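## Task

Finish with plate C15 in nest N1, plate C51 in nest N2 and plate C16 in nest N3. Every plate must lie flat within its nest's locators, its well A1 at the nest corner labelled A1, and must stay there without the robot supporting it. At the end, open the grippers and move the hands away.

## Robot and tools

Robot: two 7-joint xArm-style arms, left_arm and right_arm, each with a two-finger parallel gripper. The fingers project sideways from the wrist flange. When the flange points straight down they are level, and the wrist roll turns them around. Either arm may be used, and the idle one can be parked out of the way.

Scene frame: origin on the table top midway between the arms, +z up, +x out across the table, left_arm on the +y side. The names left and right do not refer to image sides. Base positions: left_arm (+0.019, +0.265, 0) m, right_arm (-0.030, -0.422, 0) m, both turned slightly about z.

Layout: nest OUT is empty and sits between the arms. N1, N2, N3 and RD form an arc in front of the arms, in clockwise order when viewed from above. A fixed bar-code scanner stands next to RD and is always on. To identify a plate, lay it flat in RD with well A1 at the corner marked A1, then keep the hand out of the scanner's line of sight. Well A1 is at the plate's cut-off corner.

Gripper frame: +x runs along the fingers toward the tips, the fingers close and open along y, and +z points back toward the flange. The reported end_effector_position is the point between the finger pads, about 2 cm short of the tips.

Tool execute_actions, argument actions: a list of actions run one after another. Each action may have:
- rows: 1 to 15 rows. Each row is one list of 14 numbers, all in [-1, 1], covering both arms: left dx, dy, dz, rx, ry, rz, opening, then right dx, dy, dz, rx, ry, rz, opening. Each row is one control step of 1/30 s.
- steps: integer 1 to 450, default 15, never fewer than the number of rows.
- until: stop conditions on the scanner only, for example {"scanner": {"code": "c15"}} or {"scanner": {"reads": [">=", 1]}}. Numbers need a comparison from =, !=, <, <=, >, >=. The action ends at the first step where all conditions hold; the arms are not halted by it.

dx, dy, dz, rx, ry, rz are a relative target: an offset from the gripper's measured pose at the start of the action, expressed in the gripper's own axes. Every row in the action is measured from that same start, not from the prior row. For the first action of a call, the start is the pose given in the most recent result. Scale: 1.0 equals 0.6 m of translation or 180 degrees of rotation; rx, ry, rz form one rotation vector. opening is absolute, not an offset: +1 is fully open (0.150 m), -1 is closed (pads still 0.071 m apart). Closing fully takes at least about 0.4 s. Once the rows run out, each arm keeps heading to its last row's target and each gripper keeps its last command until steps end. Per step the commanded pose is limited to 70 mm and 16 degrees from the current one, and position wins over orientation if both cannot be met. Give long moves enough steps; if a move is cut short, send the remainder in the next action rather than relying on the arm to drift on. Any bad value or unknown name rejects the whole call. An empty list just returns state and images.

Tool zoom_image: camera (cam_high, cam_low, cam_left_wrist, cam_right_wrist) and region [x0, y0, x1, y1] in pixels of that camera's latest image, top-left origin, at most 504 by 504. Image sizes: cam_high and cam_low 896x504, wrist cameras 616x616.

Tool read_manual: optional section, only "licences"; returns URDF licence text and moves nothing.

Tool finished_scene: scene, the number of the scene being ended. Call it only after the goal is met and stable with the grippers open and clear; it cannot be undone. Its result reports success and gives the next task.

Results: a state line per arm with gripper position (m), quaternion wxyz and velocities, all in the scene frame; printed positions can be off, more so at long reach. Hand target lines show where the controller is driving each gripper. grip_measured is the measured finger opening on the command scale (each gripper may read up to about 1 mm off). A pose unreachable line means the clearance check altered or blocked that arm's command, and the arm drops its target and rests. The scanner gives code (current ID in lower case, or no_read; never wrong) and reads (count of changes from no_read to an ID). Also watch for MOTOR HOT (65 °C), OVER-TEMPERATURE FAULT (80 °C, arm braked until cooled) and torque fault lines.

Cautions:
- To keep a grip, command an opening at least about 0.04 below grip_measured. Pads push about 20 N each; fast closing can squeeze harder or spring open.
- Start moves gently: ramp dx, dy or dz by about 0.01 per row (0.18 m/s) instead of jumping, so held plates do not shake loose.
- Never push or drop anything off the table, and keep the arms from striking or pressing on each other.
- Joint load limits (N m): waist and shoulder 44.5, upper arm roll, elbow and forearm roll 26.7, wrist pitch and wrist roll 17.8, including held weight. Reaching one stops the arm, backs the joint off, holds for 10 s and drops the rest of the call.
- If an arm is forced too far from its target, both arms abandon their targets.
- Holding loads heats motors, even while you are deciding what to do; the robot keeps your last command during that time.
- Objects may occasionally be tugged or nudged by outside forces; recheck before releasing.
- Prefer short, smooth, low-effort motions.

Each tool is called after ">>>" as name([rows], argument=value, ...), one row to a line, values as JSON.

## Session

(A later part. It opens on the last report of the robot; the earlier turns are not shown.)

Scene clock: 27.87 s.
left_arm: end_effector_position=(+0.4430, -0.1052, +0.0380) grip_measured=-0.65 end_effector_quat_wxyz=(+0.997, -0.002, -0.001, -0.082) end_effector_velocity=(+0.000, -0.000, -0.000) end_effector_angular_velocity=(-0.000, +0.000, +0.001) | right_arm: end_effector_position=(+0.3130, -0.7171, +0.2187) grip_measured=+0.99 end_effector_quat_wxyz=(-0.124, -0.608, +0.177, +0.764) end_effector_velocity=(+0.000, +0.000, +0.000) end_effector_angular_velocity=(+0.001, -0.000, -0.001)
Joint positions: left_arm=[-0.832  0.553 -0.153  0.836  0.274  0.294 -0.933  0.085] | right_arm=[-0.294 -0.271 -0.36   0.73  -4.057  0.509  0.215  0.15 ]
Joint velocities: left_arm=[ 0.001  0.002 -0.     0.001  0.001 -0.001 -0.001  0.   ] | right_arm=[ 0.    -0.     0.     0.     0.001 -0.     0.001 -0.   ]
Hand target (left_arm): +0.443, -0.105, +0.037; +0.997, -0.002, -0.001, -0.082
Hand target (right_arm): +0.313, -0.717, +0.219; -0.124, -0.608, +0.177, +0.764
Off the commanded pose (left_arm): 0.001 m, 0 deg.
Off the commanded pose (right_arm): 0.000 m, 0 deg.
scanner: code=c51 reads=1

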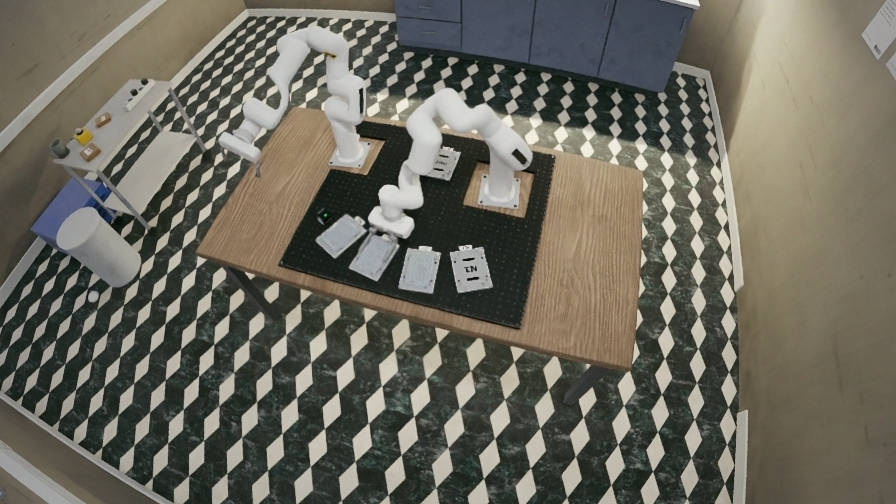

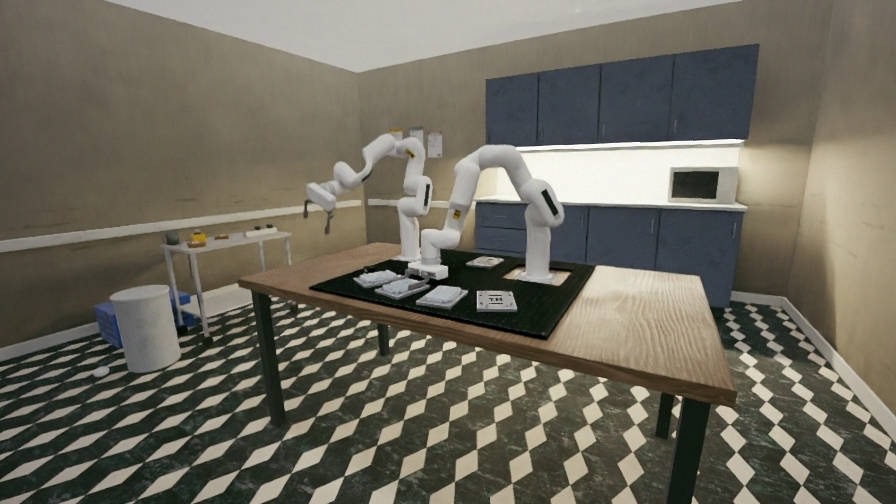

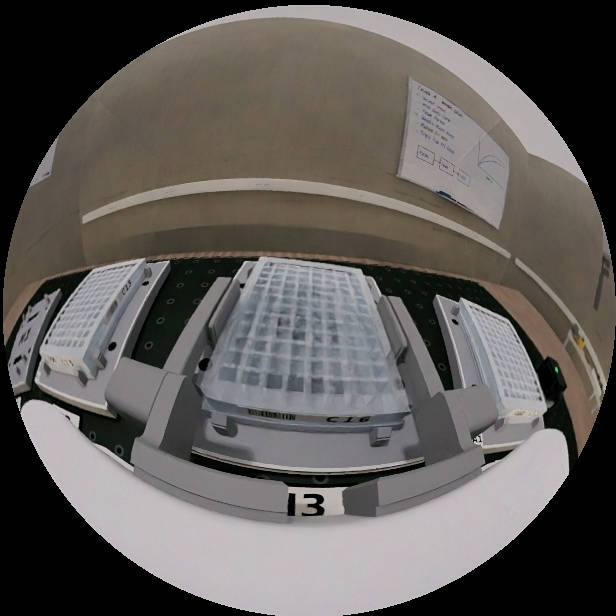

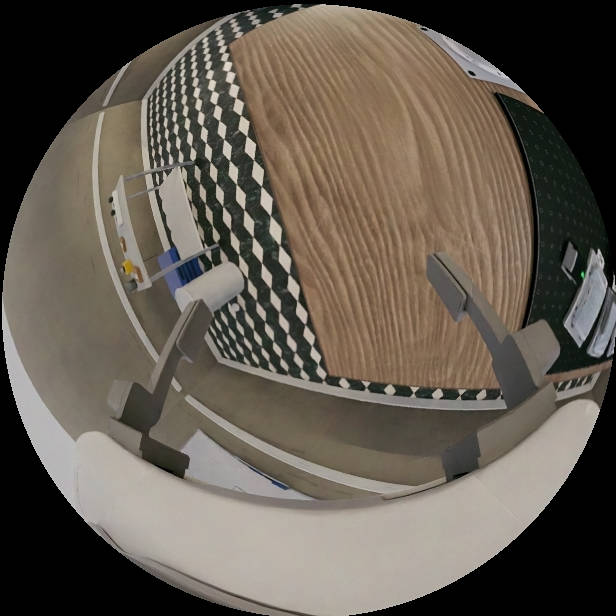

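>>> execute_actions([
  {"rows":[[0,0,0,0,0,0,-0.66,0,0,0,0,0,0,1],[0,0,0,0,0,0,-0.58,0,0,0,0,0,0,1],[0,0,0,0,0,0,-0.50,0,0,0,0,0,0,1],[0,0,0,0,0,0,-0.42,0,0,0,0,0,0,1],[0,0,0,0,0,0,-0.34,0,0,0,0,0,0,1],[0,0,0,0,0,0,-0.27,0,0,0,0,0,0,1],[0,0,0,0,0,0,-0.2,0,0,0,0,0,0,1]],"steps":12},
  {"rows":[[0,0,0.005,0,0,0,-0.2,0,0,0,0,0,0,1],[0,0,0.014,0,0,0,-0.2,0,0,0,0,0,0,1],[0,0,0.026,0,0,0,-0.2,0,0,0,0,0,0,1],[0,0,0.040,0,0,0,-0.2,0,0,0,0,0,0,1],[0,0,0.055,0,0,0,-0.2,0,0,0,0,0,0,1],[0,0,0.070,0,0,0,-0.2,0,0,0,0,0,0,1],[0,0,0.083,0,0,0,-0.2,0,0,0,0,0,0,1],[0,0,0.094,0,0,0,-0.2,0,0,0,0,0,0,1],[0,0,0.101,0,0,0,-0.2,0,0,0,0,0,0,1],[0,0,0.103,0,0,0,-0.2,0,0,0,0,0,0,1]],"steps":16},
  {"rows":[[-0.0007,0.006,0,0,0,0.0017,-0.2,0,0,0,0,0,0,1],[-0.0021,0.0181,0,0,0,0.005,-0.2,0,0,0,0,0,0,1],[-0.0042,0.0362,0,0,0,0.01,-0.2,0,0,0,0,0,0,1],[-0.0066,0.0573,0,0,0,0.0158,-0.2,0,0,0,0,0,0,1],[-0.0094,0.0815,0,0,0,0.0224,-0.2,0,0,0,0,0,0,1],[-0.0125,0.1086,0,0,0,0.0299,-0.2,0,0,0,0,0,0,1],[-0.0156,0.1358,0,0,0,0.0374,-0.2,0,0,0,0,0,0,1],[-0.0187,0.1629,0,0,0,0.0448,-0.2,0,0,0,0,0,0,1],[-0.0219,0.1901,0,0,0,0.0523,-0.2,0,0,0,0,0,0,1],[-0.025,0.2172,0,0,0,0.0598,-0.2,0,0,0,0,0,0,1],[-0.0278,0.2414,0,0,0,0.0664,-0.2,0,0,0,0,0,0,1],[-0.0302,0.2625,0,0,0,0.0722,-0.2,0,0,0,0,0,0,1],[-0.0323,0.2806,0,0,0,0.0772,-0.2,0,0,0,0,0,0,1],[-0.0337,0.2926,0,0,0,0.0805,-0.2,0,0,0,0,0,0,1],[-0.0347,0.3017,0,0,0,0.083,-0.2,0,0,0,0,0,0,1]],"steps":28},
])

Scene clock: 30.17 s.
left_arm: end_effector_position=(+0.4512, +0.0766, +0.0977) grip_measured=-0.20 end_effector_quat_wxyz=(+0.999, -0.002, -0.000, +0.047) end_effector_velocity=(+0.000, +0.005, -0.001) end_effector_angular_velocity=(+0.002, +0.002, +0.009) | right_arm: end_effector_position=(+0.3130, -0.7171, +0.2187) grip_measured=+0.99 end_effector_quat_wxyz=(-0.124, -0.608, +0.177, +0.764) end_effector_velocity=(-0.000, -0.000, +0.000) end_effector_angular_velocity=(+0.000, -0.001, -0.001)
Joint positions: left_arm=[-0.583  0.159 -0.149  0.457  0.07   0.297 -0.764  0.103] | right_arm=[-0.294 -0.271 -0.36   0.73  -4.057  0.509  0.215  0.15 ]
Joint velocities: left_arm=[ 0.004 -0.002  0.004 -0.004 -0.002  0.001  0.002  0.   ] | right_arm=[-0. -0. -0.  0.  0. -0.  0.  0.]
Hand target (left_arm): +0.451, +0.077, +0.098; +0.999, -0.002, -0.000, +0.048
Hand target (right_arm): +0.313, -0.717, +0.219; -0.124, -0.608, +0.177, +0.764
Off the commanded pose (left_arm): 0.001 m, 0 deg.
Off the commanded pose (right_arm): 0.000 m, 0 deg.
scanner: code=c51 reads=1

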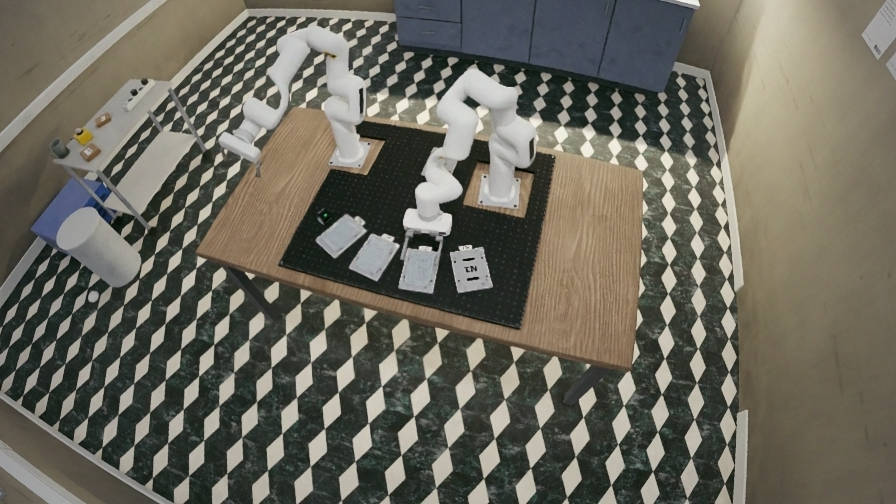

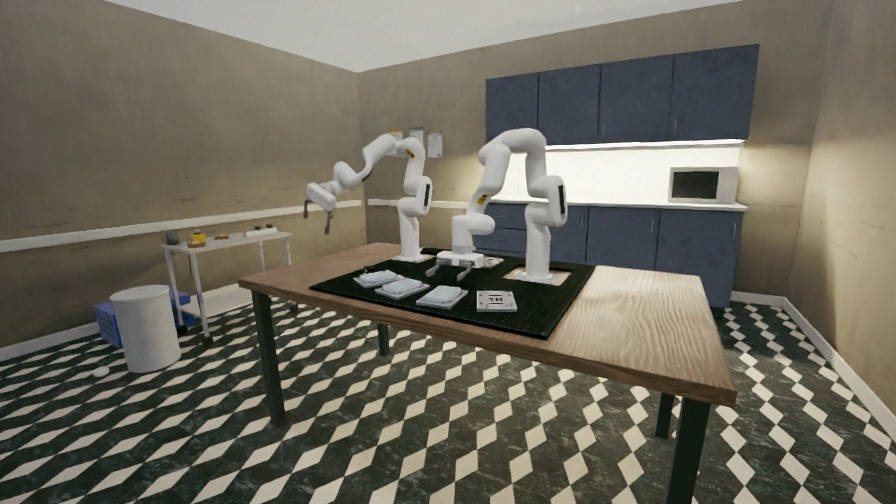

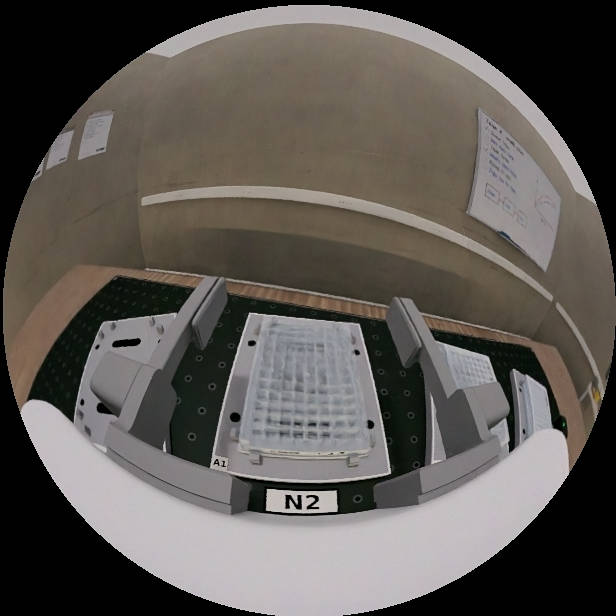

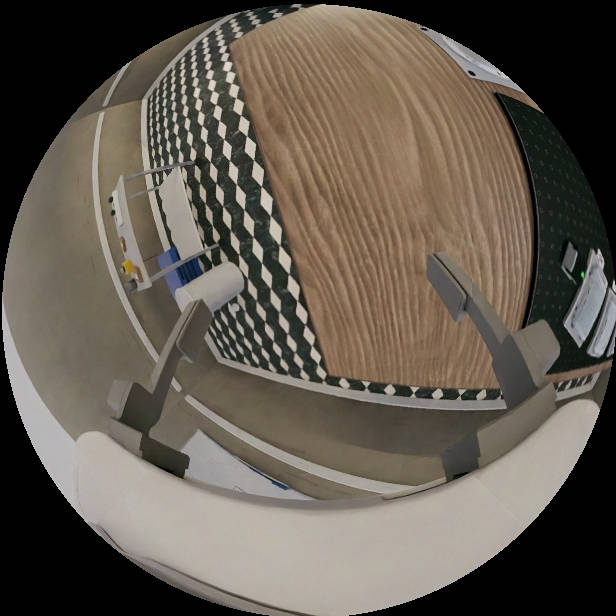

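>>> execute_actions([
  {"rows":[[0,-0.002,0.001,0,0,0.002,-0.2,0,0,0,0,0,0,1],[0,-0.005,0.002,0,0,0.005,-0.2,0,0,0,0,0,0,1],[0,-0.0075,0.0035,0,0,0.0083,-0.2,0,0,0,0,0,0,1]],"steps":12},
])

Scene clock: 30.77 s.
left_arm: end_effector_position=(+0.4516, +0.0723, +0.0997) grip_measured=-0.20 end_effector_quat_wxyz=(+0.998, -0.002, -0.000, +0.061) end_effector_velocity=(+0.000, +0.001, -0.000) end_effector_angular_velocity=(+0.001, +0.000, +0.004) | right_arm: end_effector_position=(+0.3130, -0.7171, +0.2187) grip_measured=+0.99 end_effector_quat_wxyz=(-0.124, -0.608, +0.177, +0.764) end_effector_velocity=(-0.000, -0.000, -0.000) end_effector_angular_velocity=(-0.001, +0.001, +0.000)
Joint positions: left_arm=[-0.599  0.163 -0.15   0.476  0.07   0.312 -0.808  0.103] | right_arm=[-0.294 -0.271 -0.36   0.73  -4.057  0.509  0.215  0.15 ]
Joint velocities: left_arm=[-0.001 -0.     0.002 -0.     0.001  0.001 -0.004 -0.   ] | right_arm=[-0.     0.001 -0.    -0.    -0.001  0.    -0.001  0.   ]
Hand target (left_arm): +0.452, +0.072, +0.100; +0.998, -0.002, -0.000, +0.060
Hand target (right_arm): +0.313, -0.717, +0.219; -0.124, -0.608, +0.177, +0.764
Off the commanded pose (left_arm): 0.000 m, 0 deg.
Off the commanded pose (right_arm): 0.000 m, 0 deg.
scanner: code=c51 reads=1

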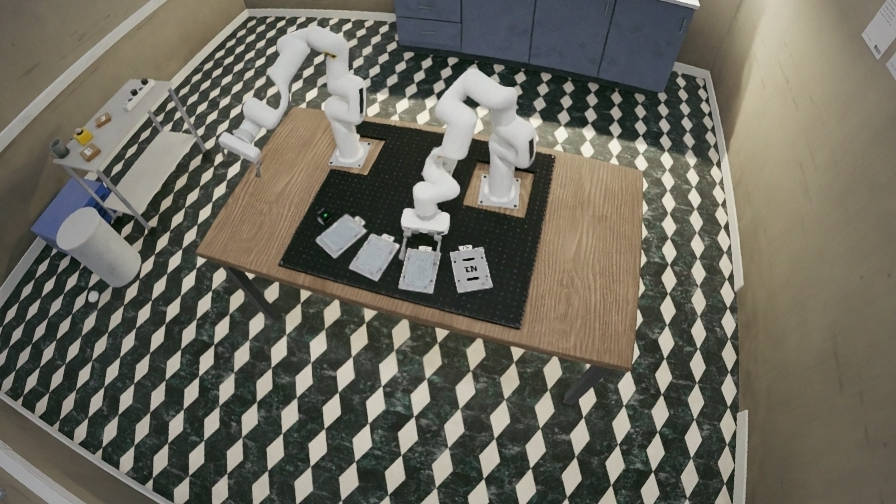

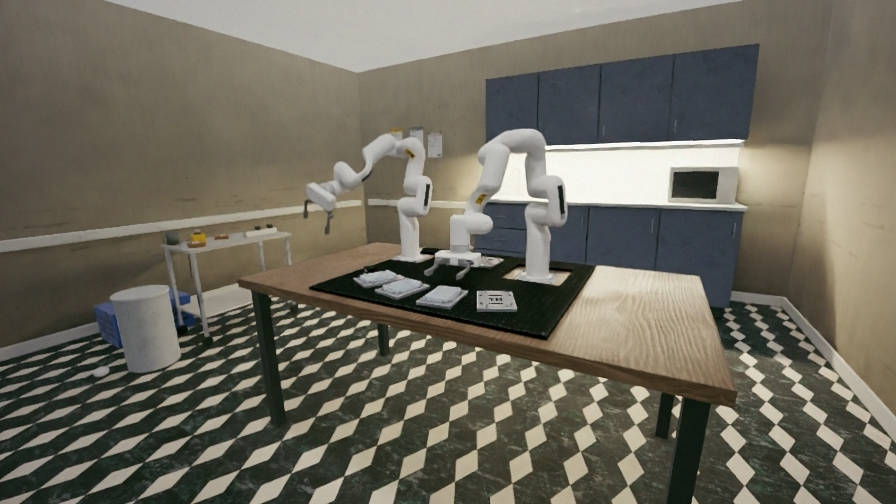

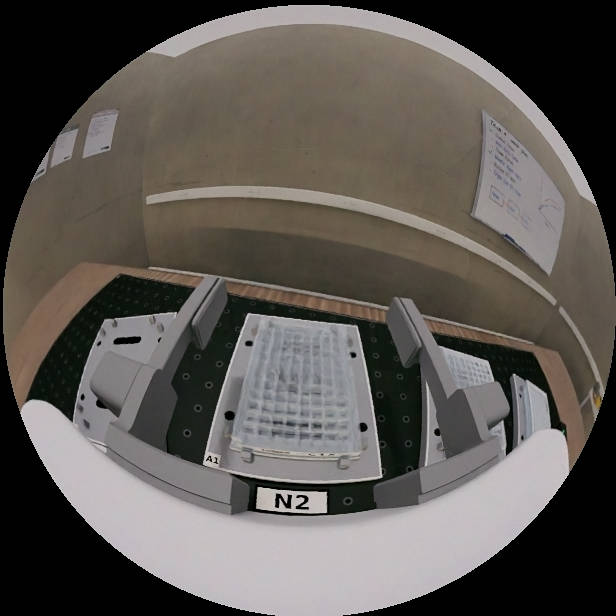

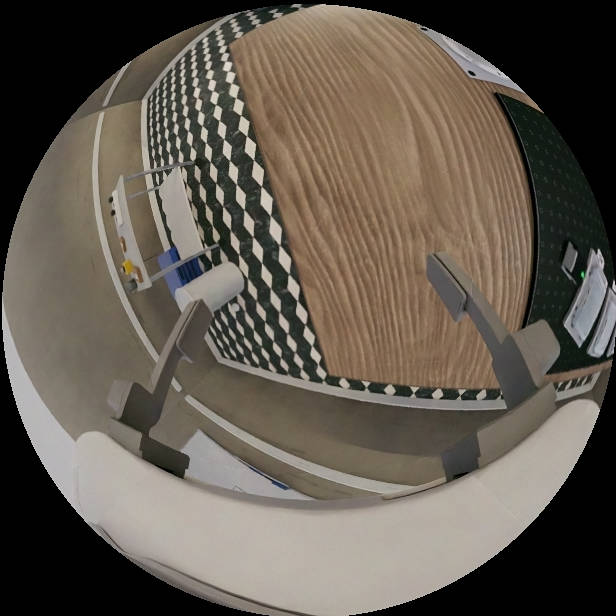

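>>> execute_actions([
  {"rows":[[0,0,-0.005,0,0,0,-0.2,0,0,0,0,0,0,1],[0,0,-0.014,0,0,0,-0.2,0,0,0,0,0,0,1],[0,0,-0.026,0,0,0,-0.2,0,0,0,0,0,0,1],[0,0,-0.040,0,0,0,-0.2,0,0,0,0,0,0,1],[0,0,-0.054,0,0,0,-0.2,0,0,0,0,0,0,1],[0,0,-0.067,0,0,0,-0.2,0,0,0,0,0,0,1],[0,0,-0.079,0,0,0,-0.2,0,0,0,0,0,0,1],[0,0,-0.089,0,0,0,-0.2,0,0,0,0,0,0,1],[0,0,-0.096,0,0,0,-0.2,0,0,0,0,0,0,1],[0,0,-0.101,0,0,0,-0.2,0,0,0,0,0,0,1],[0,0,-0.1035,0,0,0,-0.2,0,0,0,0,0,0,1]],"steps":22},
])

>>> zoom_image(camera="cam_left_wrist", region=[120, 240, 500, 520])

Scene clock: 31.73 s.
left_arm: end_effector_position=(+0.4521, +0.0717, +0.0383) grip_measured=-0.20 end_effector_quat_wxyz=(+0.998, -0.003, -0.001, +0.061) end_effector_velocity=(-0.000, +0.002, -0.001) end_effector_angular_velocity=(+0.003, +0.002, +0.004) | right_arm: end_effector_position=(+0.3130, -0.7171, +0.2187) grip_measured=+0.99 end_effector_quat_wxyz=(-0.124, -0.608, +0.177, +0.764) end_effector_velocity=(+0.000, +0.000, +0.000) end_effector_angular_velocity=(-0.001, +0.000, +0.001)
Joint positions: left_arm=[-0.67   0.405 -0.057  0.519  0.172  0.112 -0.887  0.103] | right_arm=[-0.294 -0.271 -0.36   0.73  -4.057  0.509  0.215  0.15 ]
Joint velocities: left_arm=[-0.001  0.002  0.004 -0.001  0.    -0.    -0.001 -0.   ] | right_arm=[ 0.     0.     0.    -0.    -0.001 -0.    -0.     0.   ]
Hand target (left_arm): +0.452, +0.072, +0.038; +0.998, -0.002, -0.000, +0.061
Hand target (right_arm): +0.313, -0.717, +0.219; -0.124, -0.608, +0.177, +0.764
Off the commanded pose (left_arm): 0.001 m, 0 deg.
Off the commanded pose (right_arm): 0.000 m, 0 deg.
scanner: code=c51 reads=1

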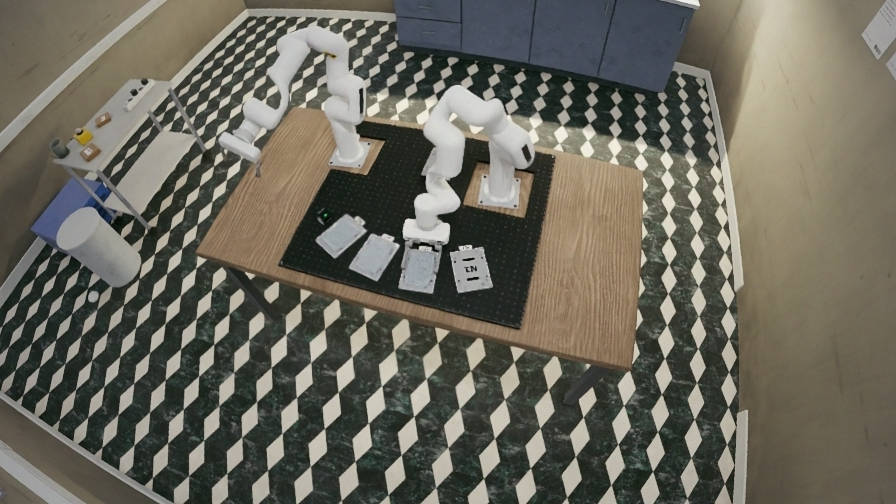

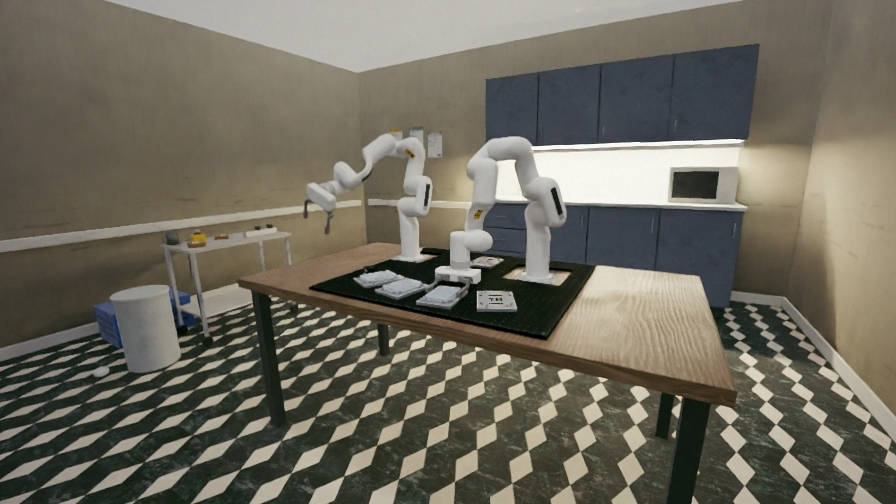

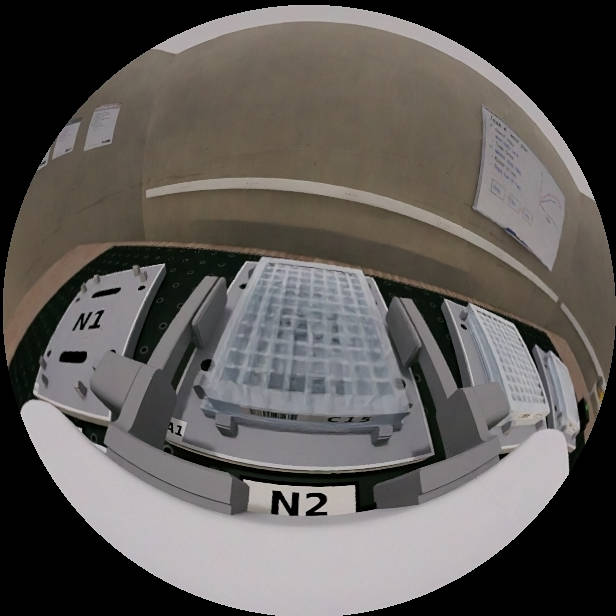

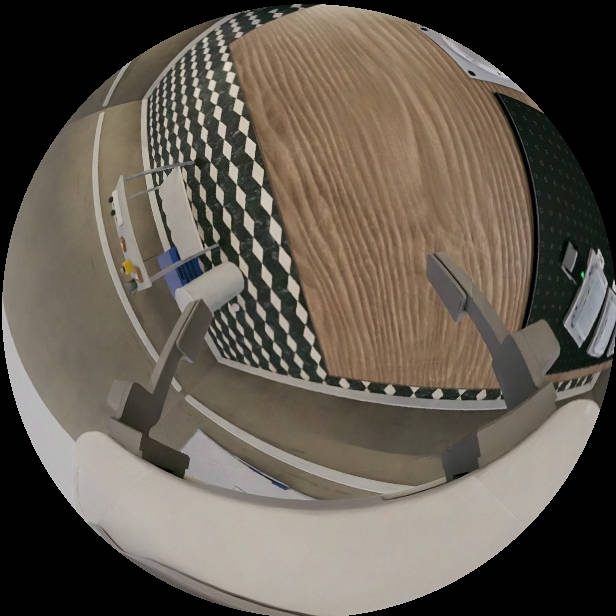

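Region (120, 240, 500, 520) of cam_left_wrist's 616x616 image, scaled by 1.326, with more detail than that image has; it fills the top 371 rows of this view, and the rest is white.

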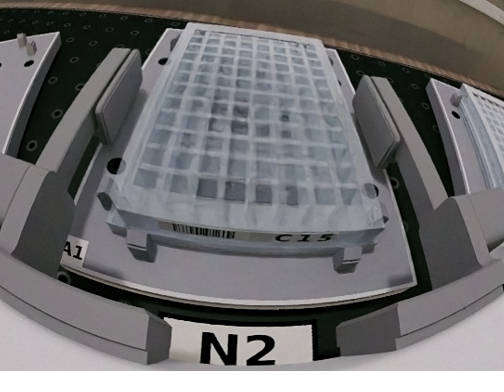

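>>> execute_actions([
  {"rows":[[0,-0.0005,-0.001,0,0,0,-0.28,0,0,0,0,0,0,1],[0,-0.0005,-0.001,0,0,0,-0.34,0,0,0,0,0,0,1],[0,-0.0005,-0.001,0,0,0,-0.40,0,0,0,0,0,0,1],[0,-0.0005,-0.001,0,0,0,-0.46,0,0,0,0,0,0,1],[0,-0.0005,-0.001,0,0,0,-0.52,0,0,0,0,0,0,1],[0,-0.0005,-0.001,0,0,0,-0.58,0,0,0,0,0,0,1],[0,-0.0005,-0.001,0,0,0,-0.64,0,0,0,0,0,0,1],[0,-0.0005,-0.001,0,0,0,-0.69,0,0,0,0,0,0,1],[0,-0.0005,-0.001,0,0,0,-0.74,0,0,0,0,0,0,1]],"steps":16},
  {"rows":[[0,0,0.004,0,0,0,-0.74,0,0,0,0,0,0,1],[0,0,0.010,0,0,0,-0.74,0,0,0,0,0,0,1],[0,0,0.018,0,0,0,-0.74,0,0,0,0,0,0,1],[0,0,0.027,0,0,0,-0.74,0,0,0,0,0,0,1],[0,0,0.037,0,0,0,-0.74,0,0,0,0,0,0,1],[0,0,0.047,0,0,0,-0.74,0,0,0,0,0,0,1],[0,0,0.057,0,0,0,-0.74,0,0,0,0,0,0,1],[0,0,0.067,0,0,0,-0.74,0,0,0,0,0,0,1],[0,0,0.077,0,0,0,-0.74,0,0,0,0,0,0,1],[0,0,0.086,0,0,0,-0.74,0,0,0,0,0,0,1],[0,0,0.094,0,0,0,-0.74,0,0,0,0,0,0,1],[0,0,0.100,0,0,0,-0.74,0,0,0,0,0,0,1],[0,0,0.104,0,0,0,-0.74,0,0,0,0,0,0,1]],"steps":22},
])

Scene clock: 33.43 s.
left_arm: end_effector_position=(+0.4515, +0.0721, +0.0993) grip_measured=-0.65 end_effector_quat_wxyz=(+0.998, -0.002, -0.000, +0.060) end_effector_velocity=(-0.000, -0.001, -0.000) end_effector_angular_velocity=(-0.000, +0.004, -0.003) | right_arm: end_effector_position=(+0.3130, -0.7171, +0.2187) grip_measured=+0.99 end_effector_quat_wxyz=(-0.124, -0.608, +0.177, +0.764) end_effector_velocity=(+0.000, +0.000, -0.000) end_effector_angular_velocity=(-0.001, +0.002, +0.002)
Joint positions: left_arm=[-0.601  0.165 -0.149  0.476  0.07   0.311 -0.809  0.085] | right_arm=[-0.294 -0.271 -0.36   0.73  -4.057  0.509  0.215  0.15 ]
Joint velocities: left_arm=[ 0.003 -0.001 -0.004  0.001 -0.008  0.006  0.009  0.   ] | right_arm=[ 0.001  0.001 -0.    -0.    -0.002 -0.     0.    -0.   ]
Hand target (left_arm): +0.452, +0.072, +0.100; +0.998, -0.003, -0.001, +0.060
Hand target (right_arm): +0.313, -0.717, +0.219; -0.124, -0.608, +0.177, +0.764
Off the commanded pose (left_arm): 0.001 m, 0 deg.
Off the commanded pose (right_arm): 0.000 m, 0 deg.
scanner: code=c51 reads=1

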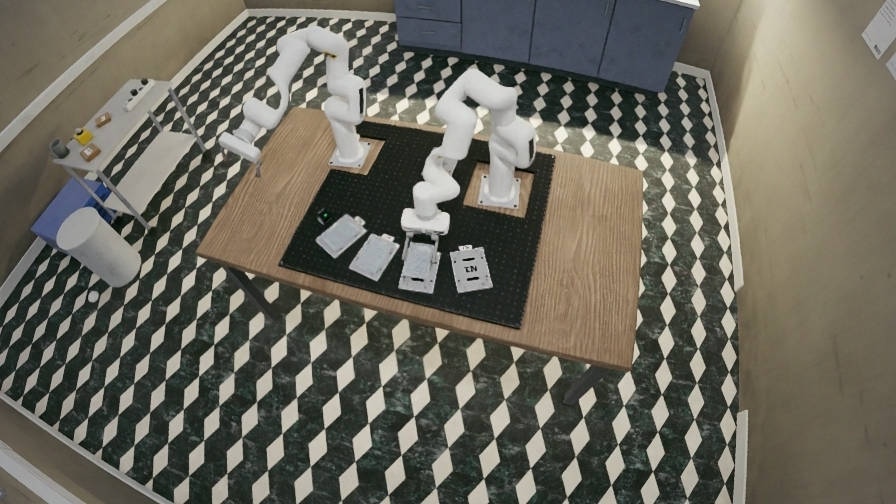

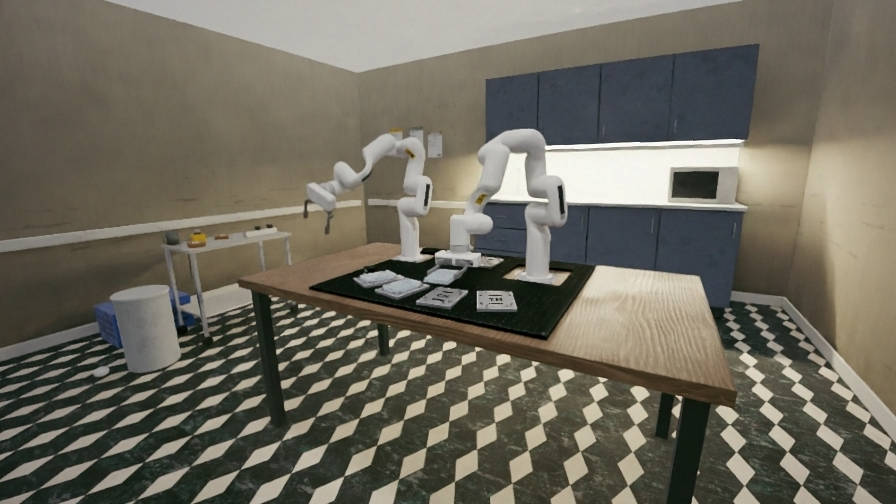

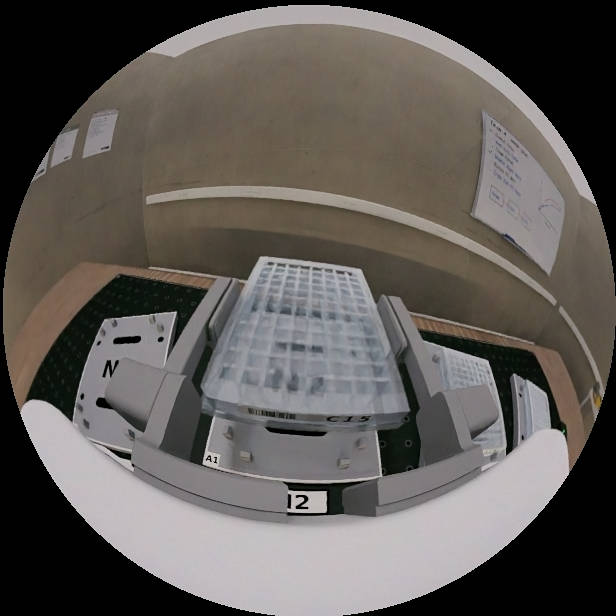

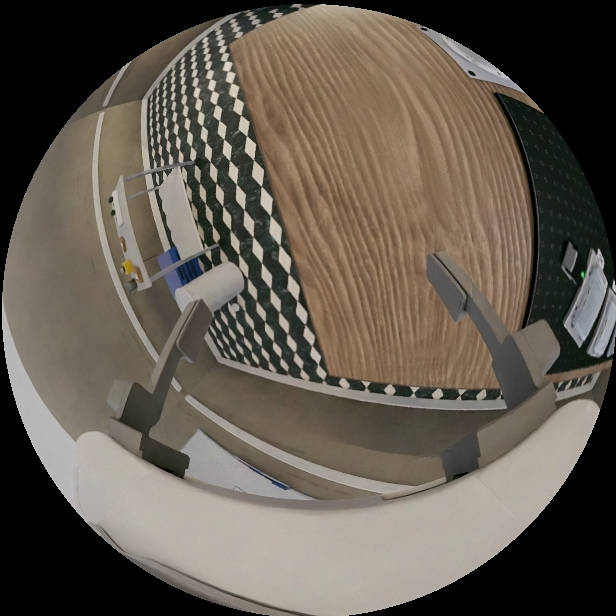

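>>> execute_actions([
  {"rows":[[-0.0005,0.0029,0,0,0,0.0011,-0.74,0,0,0,0,0,0,1],[-0.0012,0.0072,0,0,0,0.0026,-0.74,0,0,0,0,0,0,1],[-0.0023,0.0144,0,0,0,0.0053,-0.74,0,0,0,0,0,0,1],[-0.0037,0.023,0,0,0,0.0084,-0.74,0,0,0,0,0,0,1],[-0.0053,0.033,0,0,0,0.0121,-0.74,0,0,0,0,0,0,1],[-0.0072,0.0445,0,0,0,0.0163,-0.74,0,0,0,0,0,0,1],[-0.009,0.056,0,0,0,0.0205,-0.74,0,0,0,0,0,0,1],[-0.0109,0.0674,0,0,0,0.0247,-0.74,0,0,0,0,0,0,1],[-0.013,0.0804,0,0,0,0.0294,-0.74,0,0,0,0,0,0,1],[-0.0151,0.0933,0,0,0,0.0341,-0.74,0,0,0,0,0,0,1],[-0.0172,0.1062,0,0,0,0.0389,-0.74,0,0,0,0,0,0,1],[-0.0193,0.1191,0,0,0,0.0436,-0.74,0,0,0,0,0,0,1],[-0.0213,0.132,0,0,0,0.0483,-0.74,0,0,0,0,0,0,1],[-0.0232,0.1435,0,0,0,0.0525,-0.74,0,0,0,0,0,0,1],[-0.0245,0.152,0,0,0,0.0555,-0.74,0,0,0,0,0,0,1]],"steps":20},
])

Scene clock: 34.43 s.
left_arm: end_effector_position=(+0.4258, +0.1604, +0.0983) grip_measured=-0.65 end_effector_quat_wxyz=(+0.989, -0.002, +0.000, +0.147) end_effector_velocity=(+0.003, -0.003, +0.012) end_effector_angular_velocity=(-0.017, -0.024, -0.009) | right_arm: end_effector_position=(+0.3130, -0.7171, +0.2187) grip_measured=+0.99 end_effector_quat_wxyz=(-0.124, -0.608, +0.177, +0.764) end_effector_velocity=(-0.001, -0.000, -0.000) end_effector_angular_velocity=(+0.001, -0.000, -0.003)
Joint positions: left_arm=[-0.534  0.049 -0.101  0.301  0.005  0.25  -0.808  0.085] | right_arm=[-0.294 -0.271 -0.36   0.73  -4.057  0.509  0.215  0.15 ]
Joint velocities: left_arm=[ 0.004 -0.038 -0.009 -0.008 -0.026  0.     0.03   0.   ] | right_arm=[-0.001 -0.    -0.    -0.     0.002 -0.001 -0.001 -0.   ]
Hand target (left_arm): +0.426, +0.161, +0.099; +0.989, -0.002, +0.000, +0.147
Hand target (right_arm): +0.313, -0.717, +0.219; -0.124, -0.608, +0.177, +0.764
Off the commanded pose (left_arm): 0.001 m, 0 deg.
Off the commanded pose (right_arm): 0.000 m, 0 deg.
scanner: code=c51 reads=1

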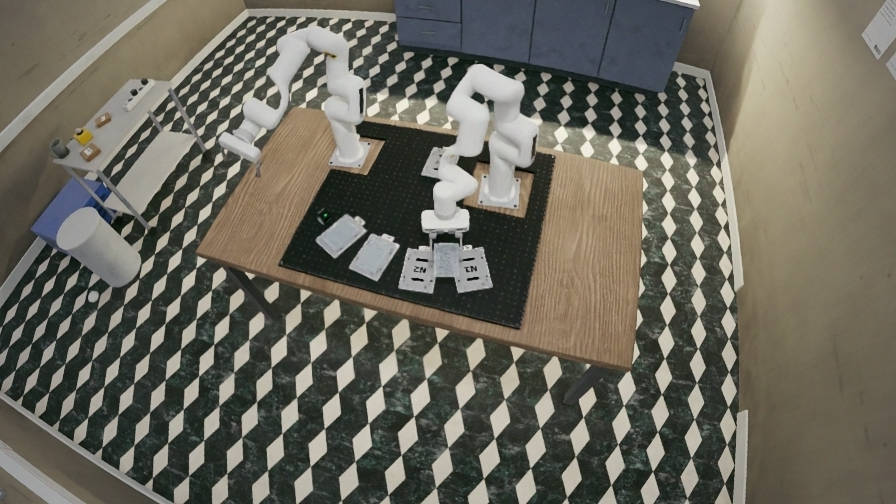

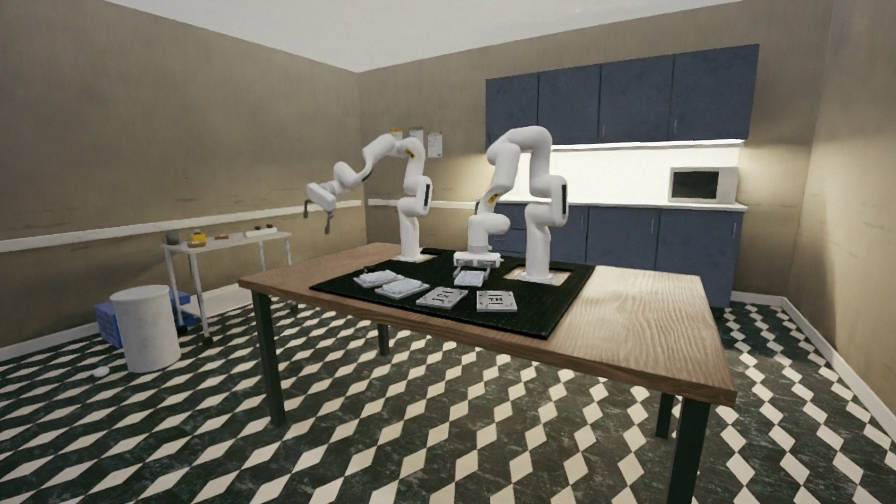

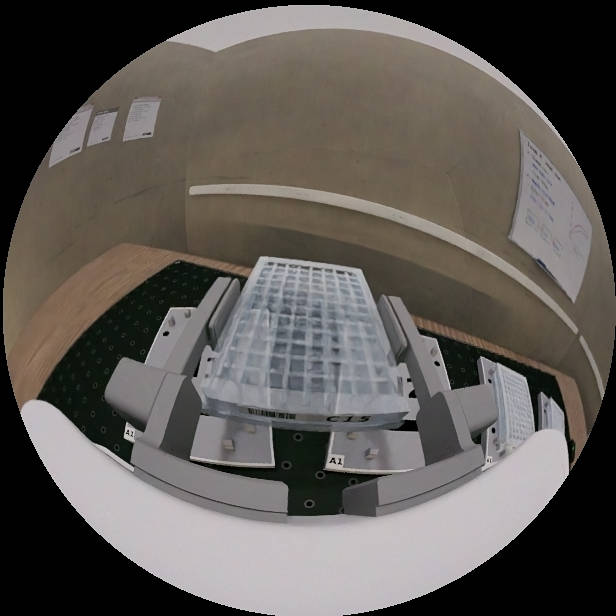

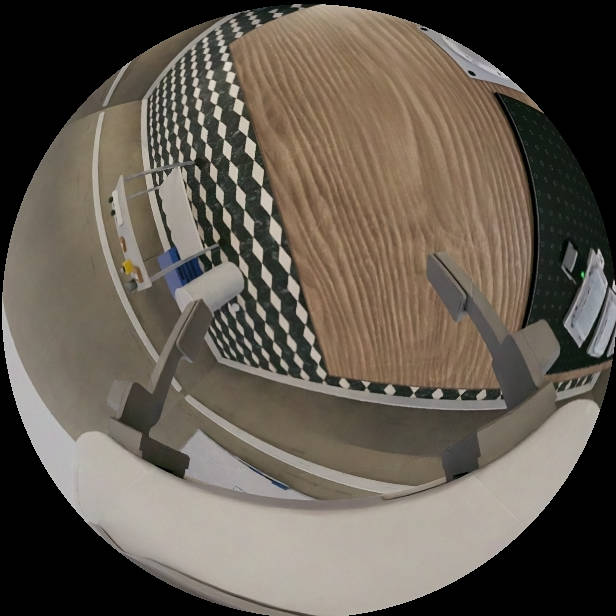

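>>> execute_actions([
  {"rows":[[0,0.0027,0,0,0,0.001,-0.74,0,0,0,0,0,0,1],[0.0001,0.0082,0,0,0,0.003,-0.74,0,0,0,0,0,0,1],[0.0003,0.0165,0.0003,0.0002,0,0.0059,-0.74,0,0,0,0,0,0,1],[0.0005,0.0261,0.0005,0.0003,0,0.0094,-0.74,0,0,0,0,0,0,1],[0.0006,0.0371,0.0008,0.0004,0,0.0133,-0.74,0,0,0,0,0,0,1],[0.0009,0.0495,0.001,0.0005,0,0.0177,-0.74,0,0,0,0,0,0,1],[0.0011,0.0618,0.0013,0.0006,0,0.0222,-0.74,0,0,0,0,0,0,1],[0.0013,0.0742,0.0015,0.0007,0,0.0266,-0.74,0,0,0,0,0,0,1],[0.0015,0.0866,0.0018,0.0008,0,0.0311,-0.74,0,0,0,0,0,0,1],[0.0017,0.0989,0.002,0.0009,0,0.0355,-0.74,0,0,0,0,0,0,1],[0.0019,0.1099,0.0022,0.001,0,0.0394,-0.74,0,0,0,0,0,0,1],[0.0021,0.1195,0.0024,0.0011,0,0.0429,-0.74,0,0,0,0,0,0,1],[0.0022,0.1278,0.0026,0.0012,0,0.0458,-0.74,0,0,0,0,0,0,1],[0.0023,0.1333,0.0027,0.0013,0,0.0478,-0.74,0,0,0,0,0,0,1],[0.0024,0.1374,0.0028,0.0013,0,0.0493,-0.74,0,0,0,0,0,0,1]],"steps":28},
])

Scene clock: 35.67 s.
left_arm: end_effector_position=(+0.4030, +0.2392, +0.0993) grip_measured=-0.65 end_effector_quat_wxyz=(+0.975, -0.000, +0.001, +0.223) end_effector_velocity=(-0.001, +0.001, -0.000) end_effector_angular_velocity=(+0.000, +0.001, +0.003) | right_arm: end_effector_position=(+0.3130, -0.7171, +0.2187) grip_measured=+0.99 end_effector_quat_wxyz=(-0.124, -0.608, +0.177, +0.764) end_effector_velocity=(-0.000, -0.000, -0.000) end_effector_angular_velocity=(-0.001, +0.001, +0.000)
Joint positions: left_arm=[-0.455 -0.051 -0.023  0.177 -0.012  0.23  -0.788  0.085] | right_arm=[-0.294 -0.271 -0.36   0.73  -4.057  0.509  0.215  0.15 ]
Joint velocities: left_arm=[ 0.001 -0.001  0.001 -0.002 -0.001  0.    -0.     0.   ] | right_arm=[-0.     0.001  0.    -0.     0.     0.    -0.002 -0.   ]
Hand target (left_arm): +0.403, +0.239, +0.099; +0.975, -0.000, +0.001, +0.223
Hand target (right_arm): +0.313, -0.717, +0.219; -0.124, -0.608, +0.177, +0.764
Off the commanded pose (left_arm): 0.001 m, 0 deg.
Off the commanded pose (right_arm): 0.000 m, 0 deg.
scanner: code=c51 reads=1

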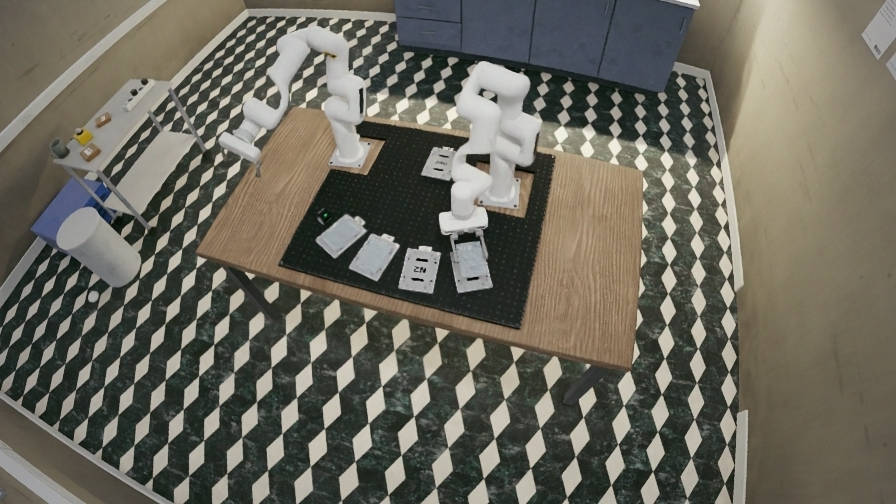

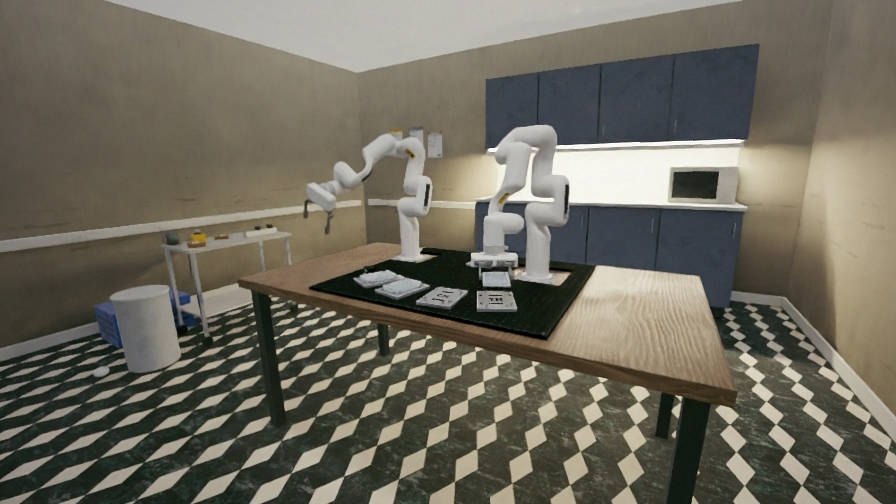

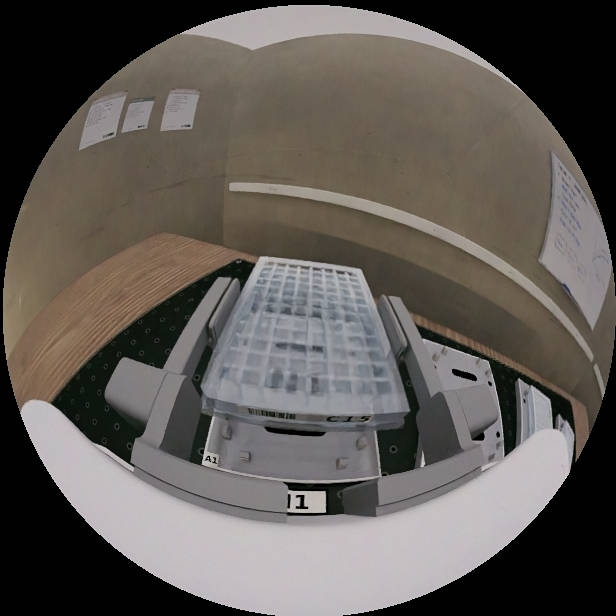

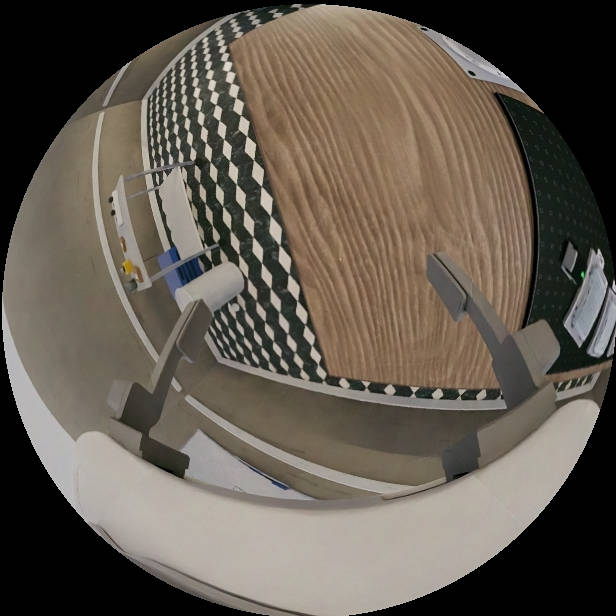

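>>> execute_actions([
  {"rows":[[0,0.0002,-0.003,0,0,0,-0.74,0,0,0,0,0,0,1],[0,0.0004,-0.008,0,0,0,-0.74,0,0,0,0,0,0,1],[0,0.0006,-0.015,0,0,0,-0.74,0,0,0,0,0,0,1],[0,0.0008,-0.023,0,0,0,-0.74,0,0,0,0,0,0,1],[0,0.0008,-0.032,0,0,0,-0.74,0,0,0,0,0,0,1],[0,0.0008,-0.041,0,0,0,-0.74,0,0,0,0,0,0,1],[0,0.0008,-0.050,0,0,0,-0.74,0,0,0,0,0,0,1],[0,0.0008,-0.058,0,0,0,-0.74,0,0,0,0,0,0,1],[0,0.0008,-0.065,0,0,0,-0.74,0,0,0,0,0,0,1],[0,0.0008,-0.071,0,0,0,-0.74,0,0,0,0,0,0,1],[0,0.0008,-0.076,0,0,0,-0.74,0,0,0,0,0,0,1],[0,0.0008,-0.0788,0,0,0,-0.74,0,0,0,0,0,0,1]],"steps":26},
])

>>> zoom_image(camera="cam_left_wrist", region=[120, 240, 500, 520])

Scene clock: 36.80 s.
left_arm: end_effector_position=(+0.4030, +0.2394, +0.0525) grip_measured=-0.65 end_effector_quat_wxyz=(+0.975, -0.001, +0.001, +0.223) end_effector_velocity=(-0.001, +0.000, -0.001) end_effector_angular_velocity=(+0.001, +0.003, -0.000) | right_arm: end_effector_position=(+0.3130, -0.7171, +0.2187) grip_measured=+0.99 end_effector_quat_wxyz=(-0.124, -0.608, +0.177, +0.764) end_effector_velocity=(-0.000, -0.000, +0.000) end_effector_angular_velocity=(-0.001, +0.001, -0.000)
Joint positions: left_arm=[-0.467  0.215 -0.01   0.212 -0.01  -0.002 -0.788  0.085] | right_arm=[-0.294 -0.271 -0.36   0.73  -4.057  0.509  0.215  0.15 ]
Joint velocities: left_arm=[-0.001  0.003  0.001  0.     0.     0.     0.    -0.   ] | right_arm=[-0.    -0.    -0.    -0.    -0.001 -0.001 -0.001 -0.   ]
Hand target (left_arm): +0.403, +0.239, +0.052; +0.975, -0.001, +0.001, +0.223
Hand target (right_arm): +0.313, -0.717, +0.219; -0.124, -0.608, +0.177, +0.764
Off the commanded pose (left_arm): 0.001 m, 0 deg.
Off the commanded pose (right_arm): 0.000 m, 0 deg.
scanner: code=c51 reads=1

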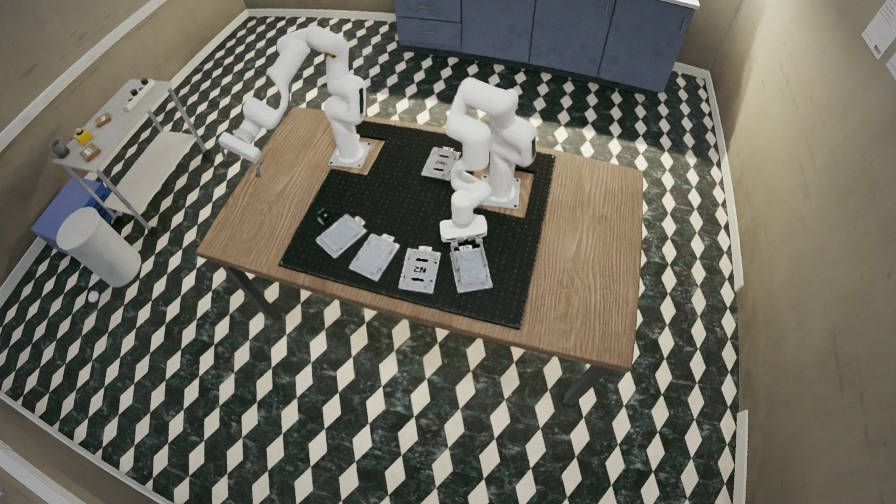

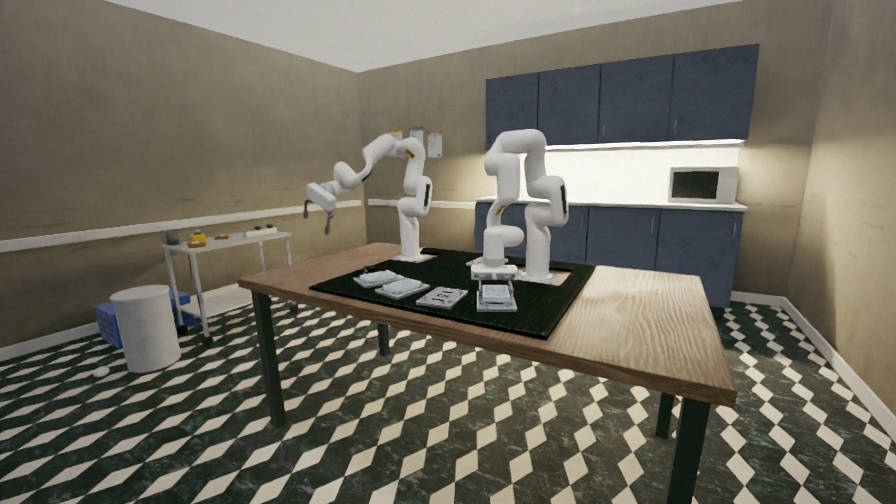

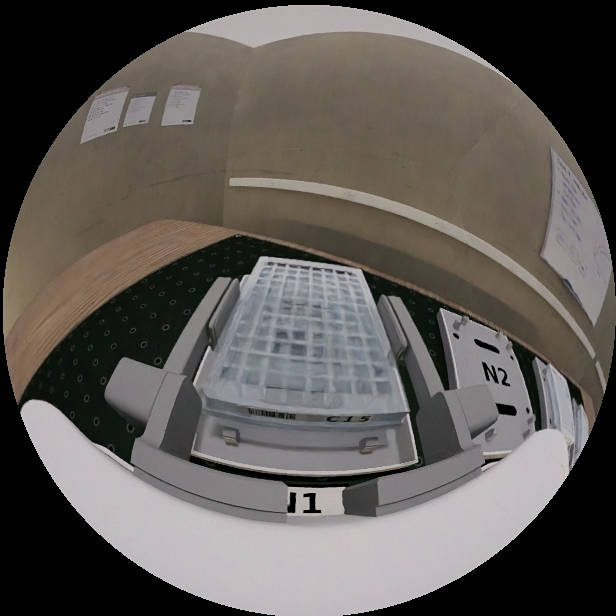

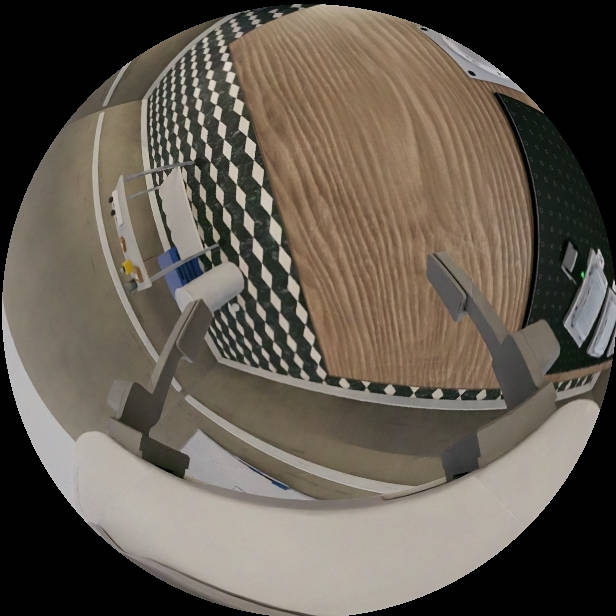

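Region (120, 240, 500, 520) of cam_left_wrist's 616x616 image, scaled by 1.326, with more detail than that image has; it fills the top 371 rows of this view, and the rest is white.

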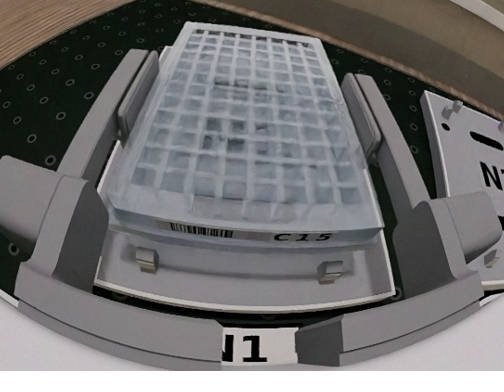

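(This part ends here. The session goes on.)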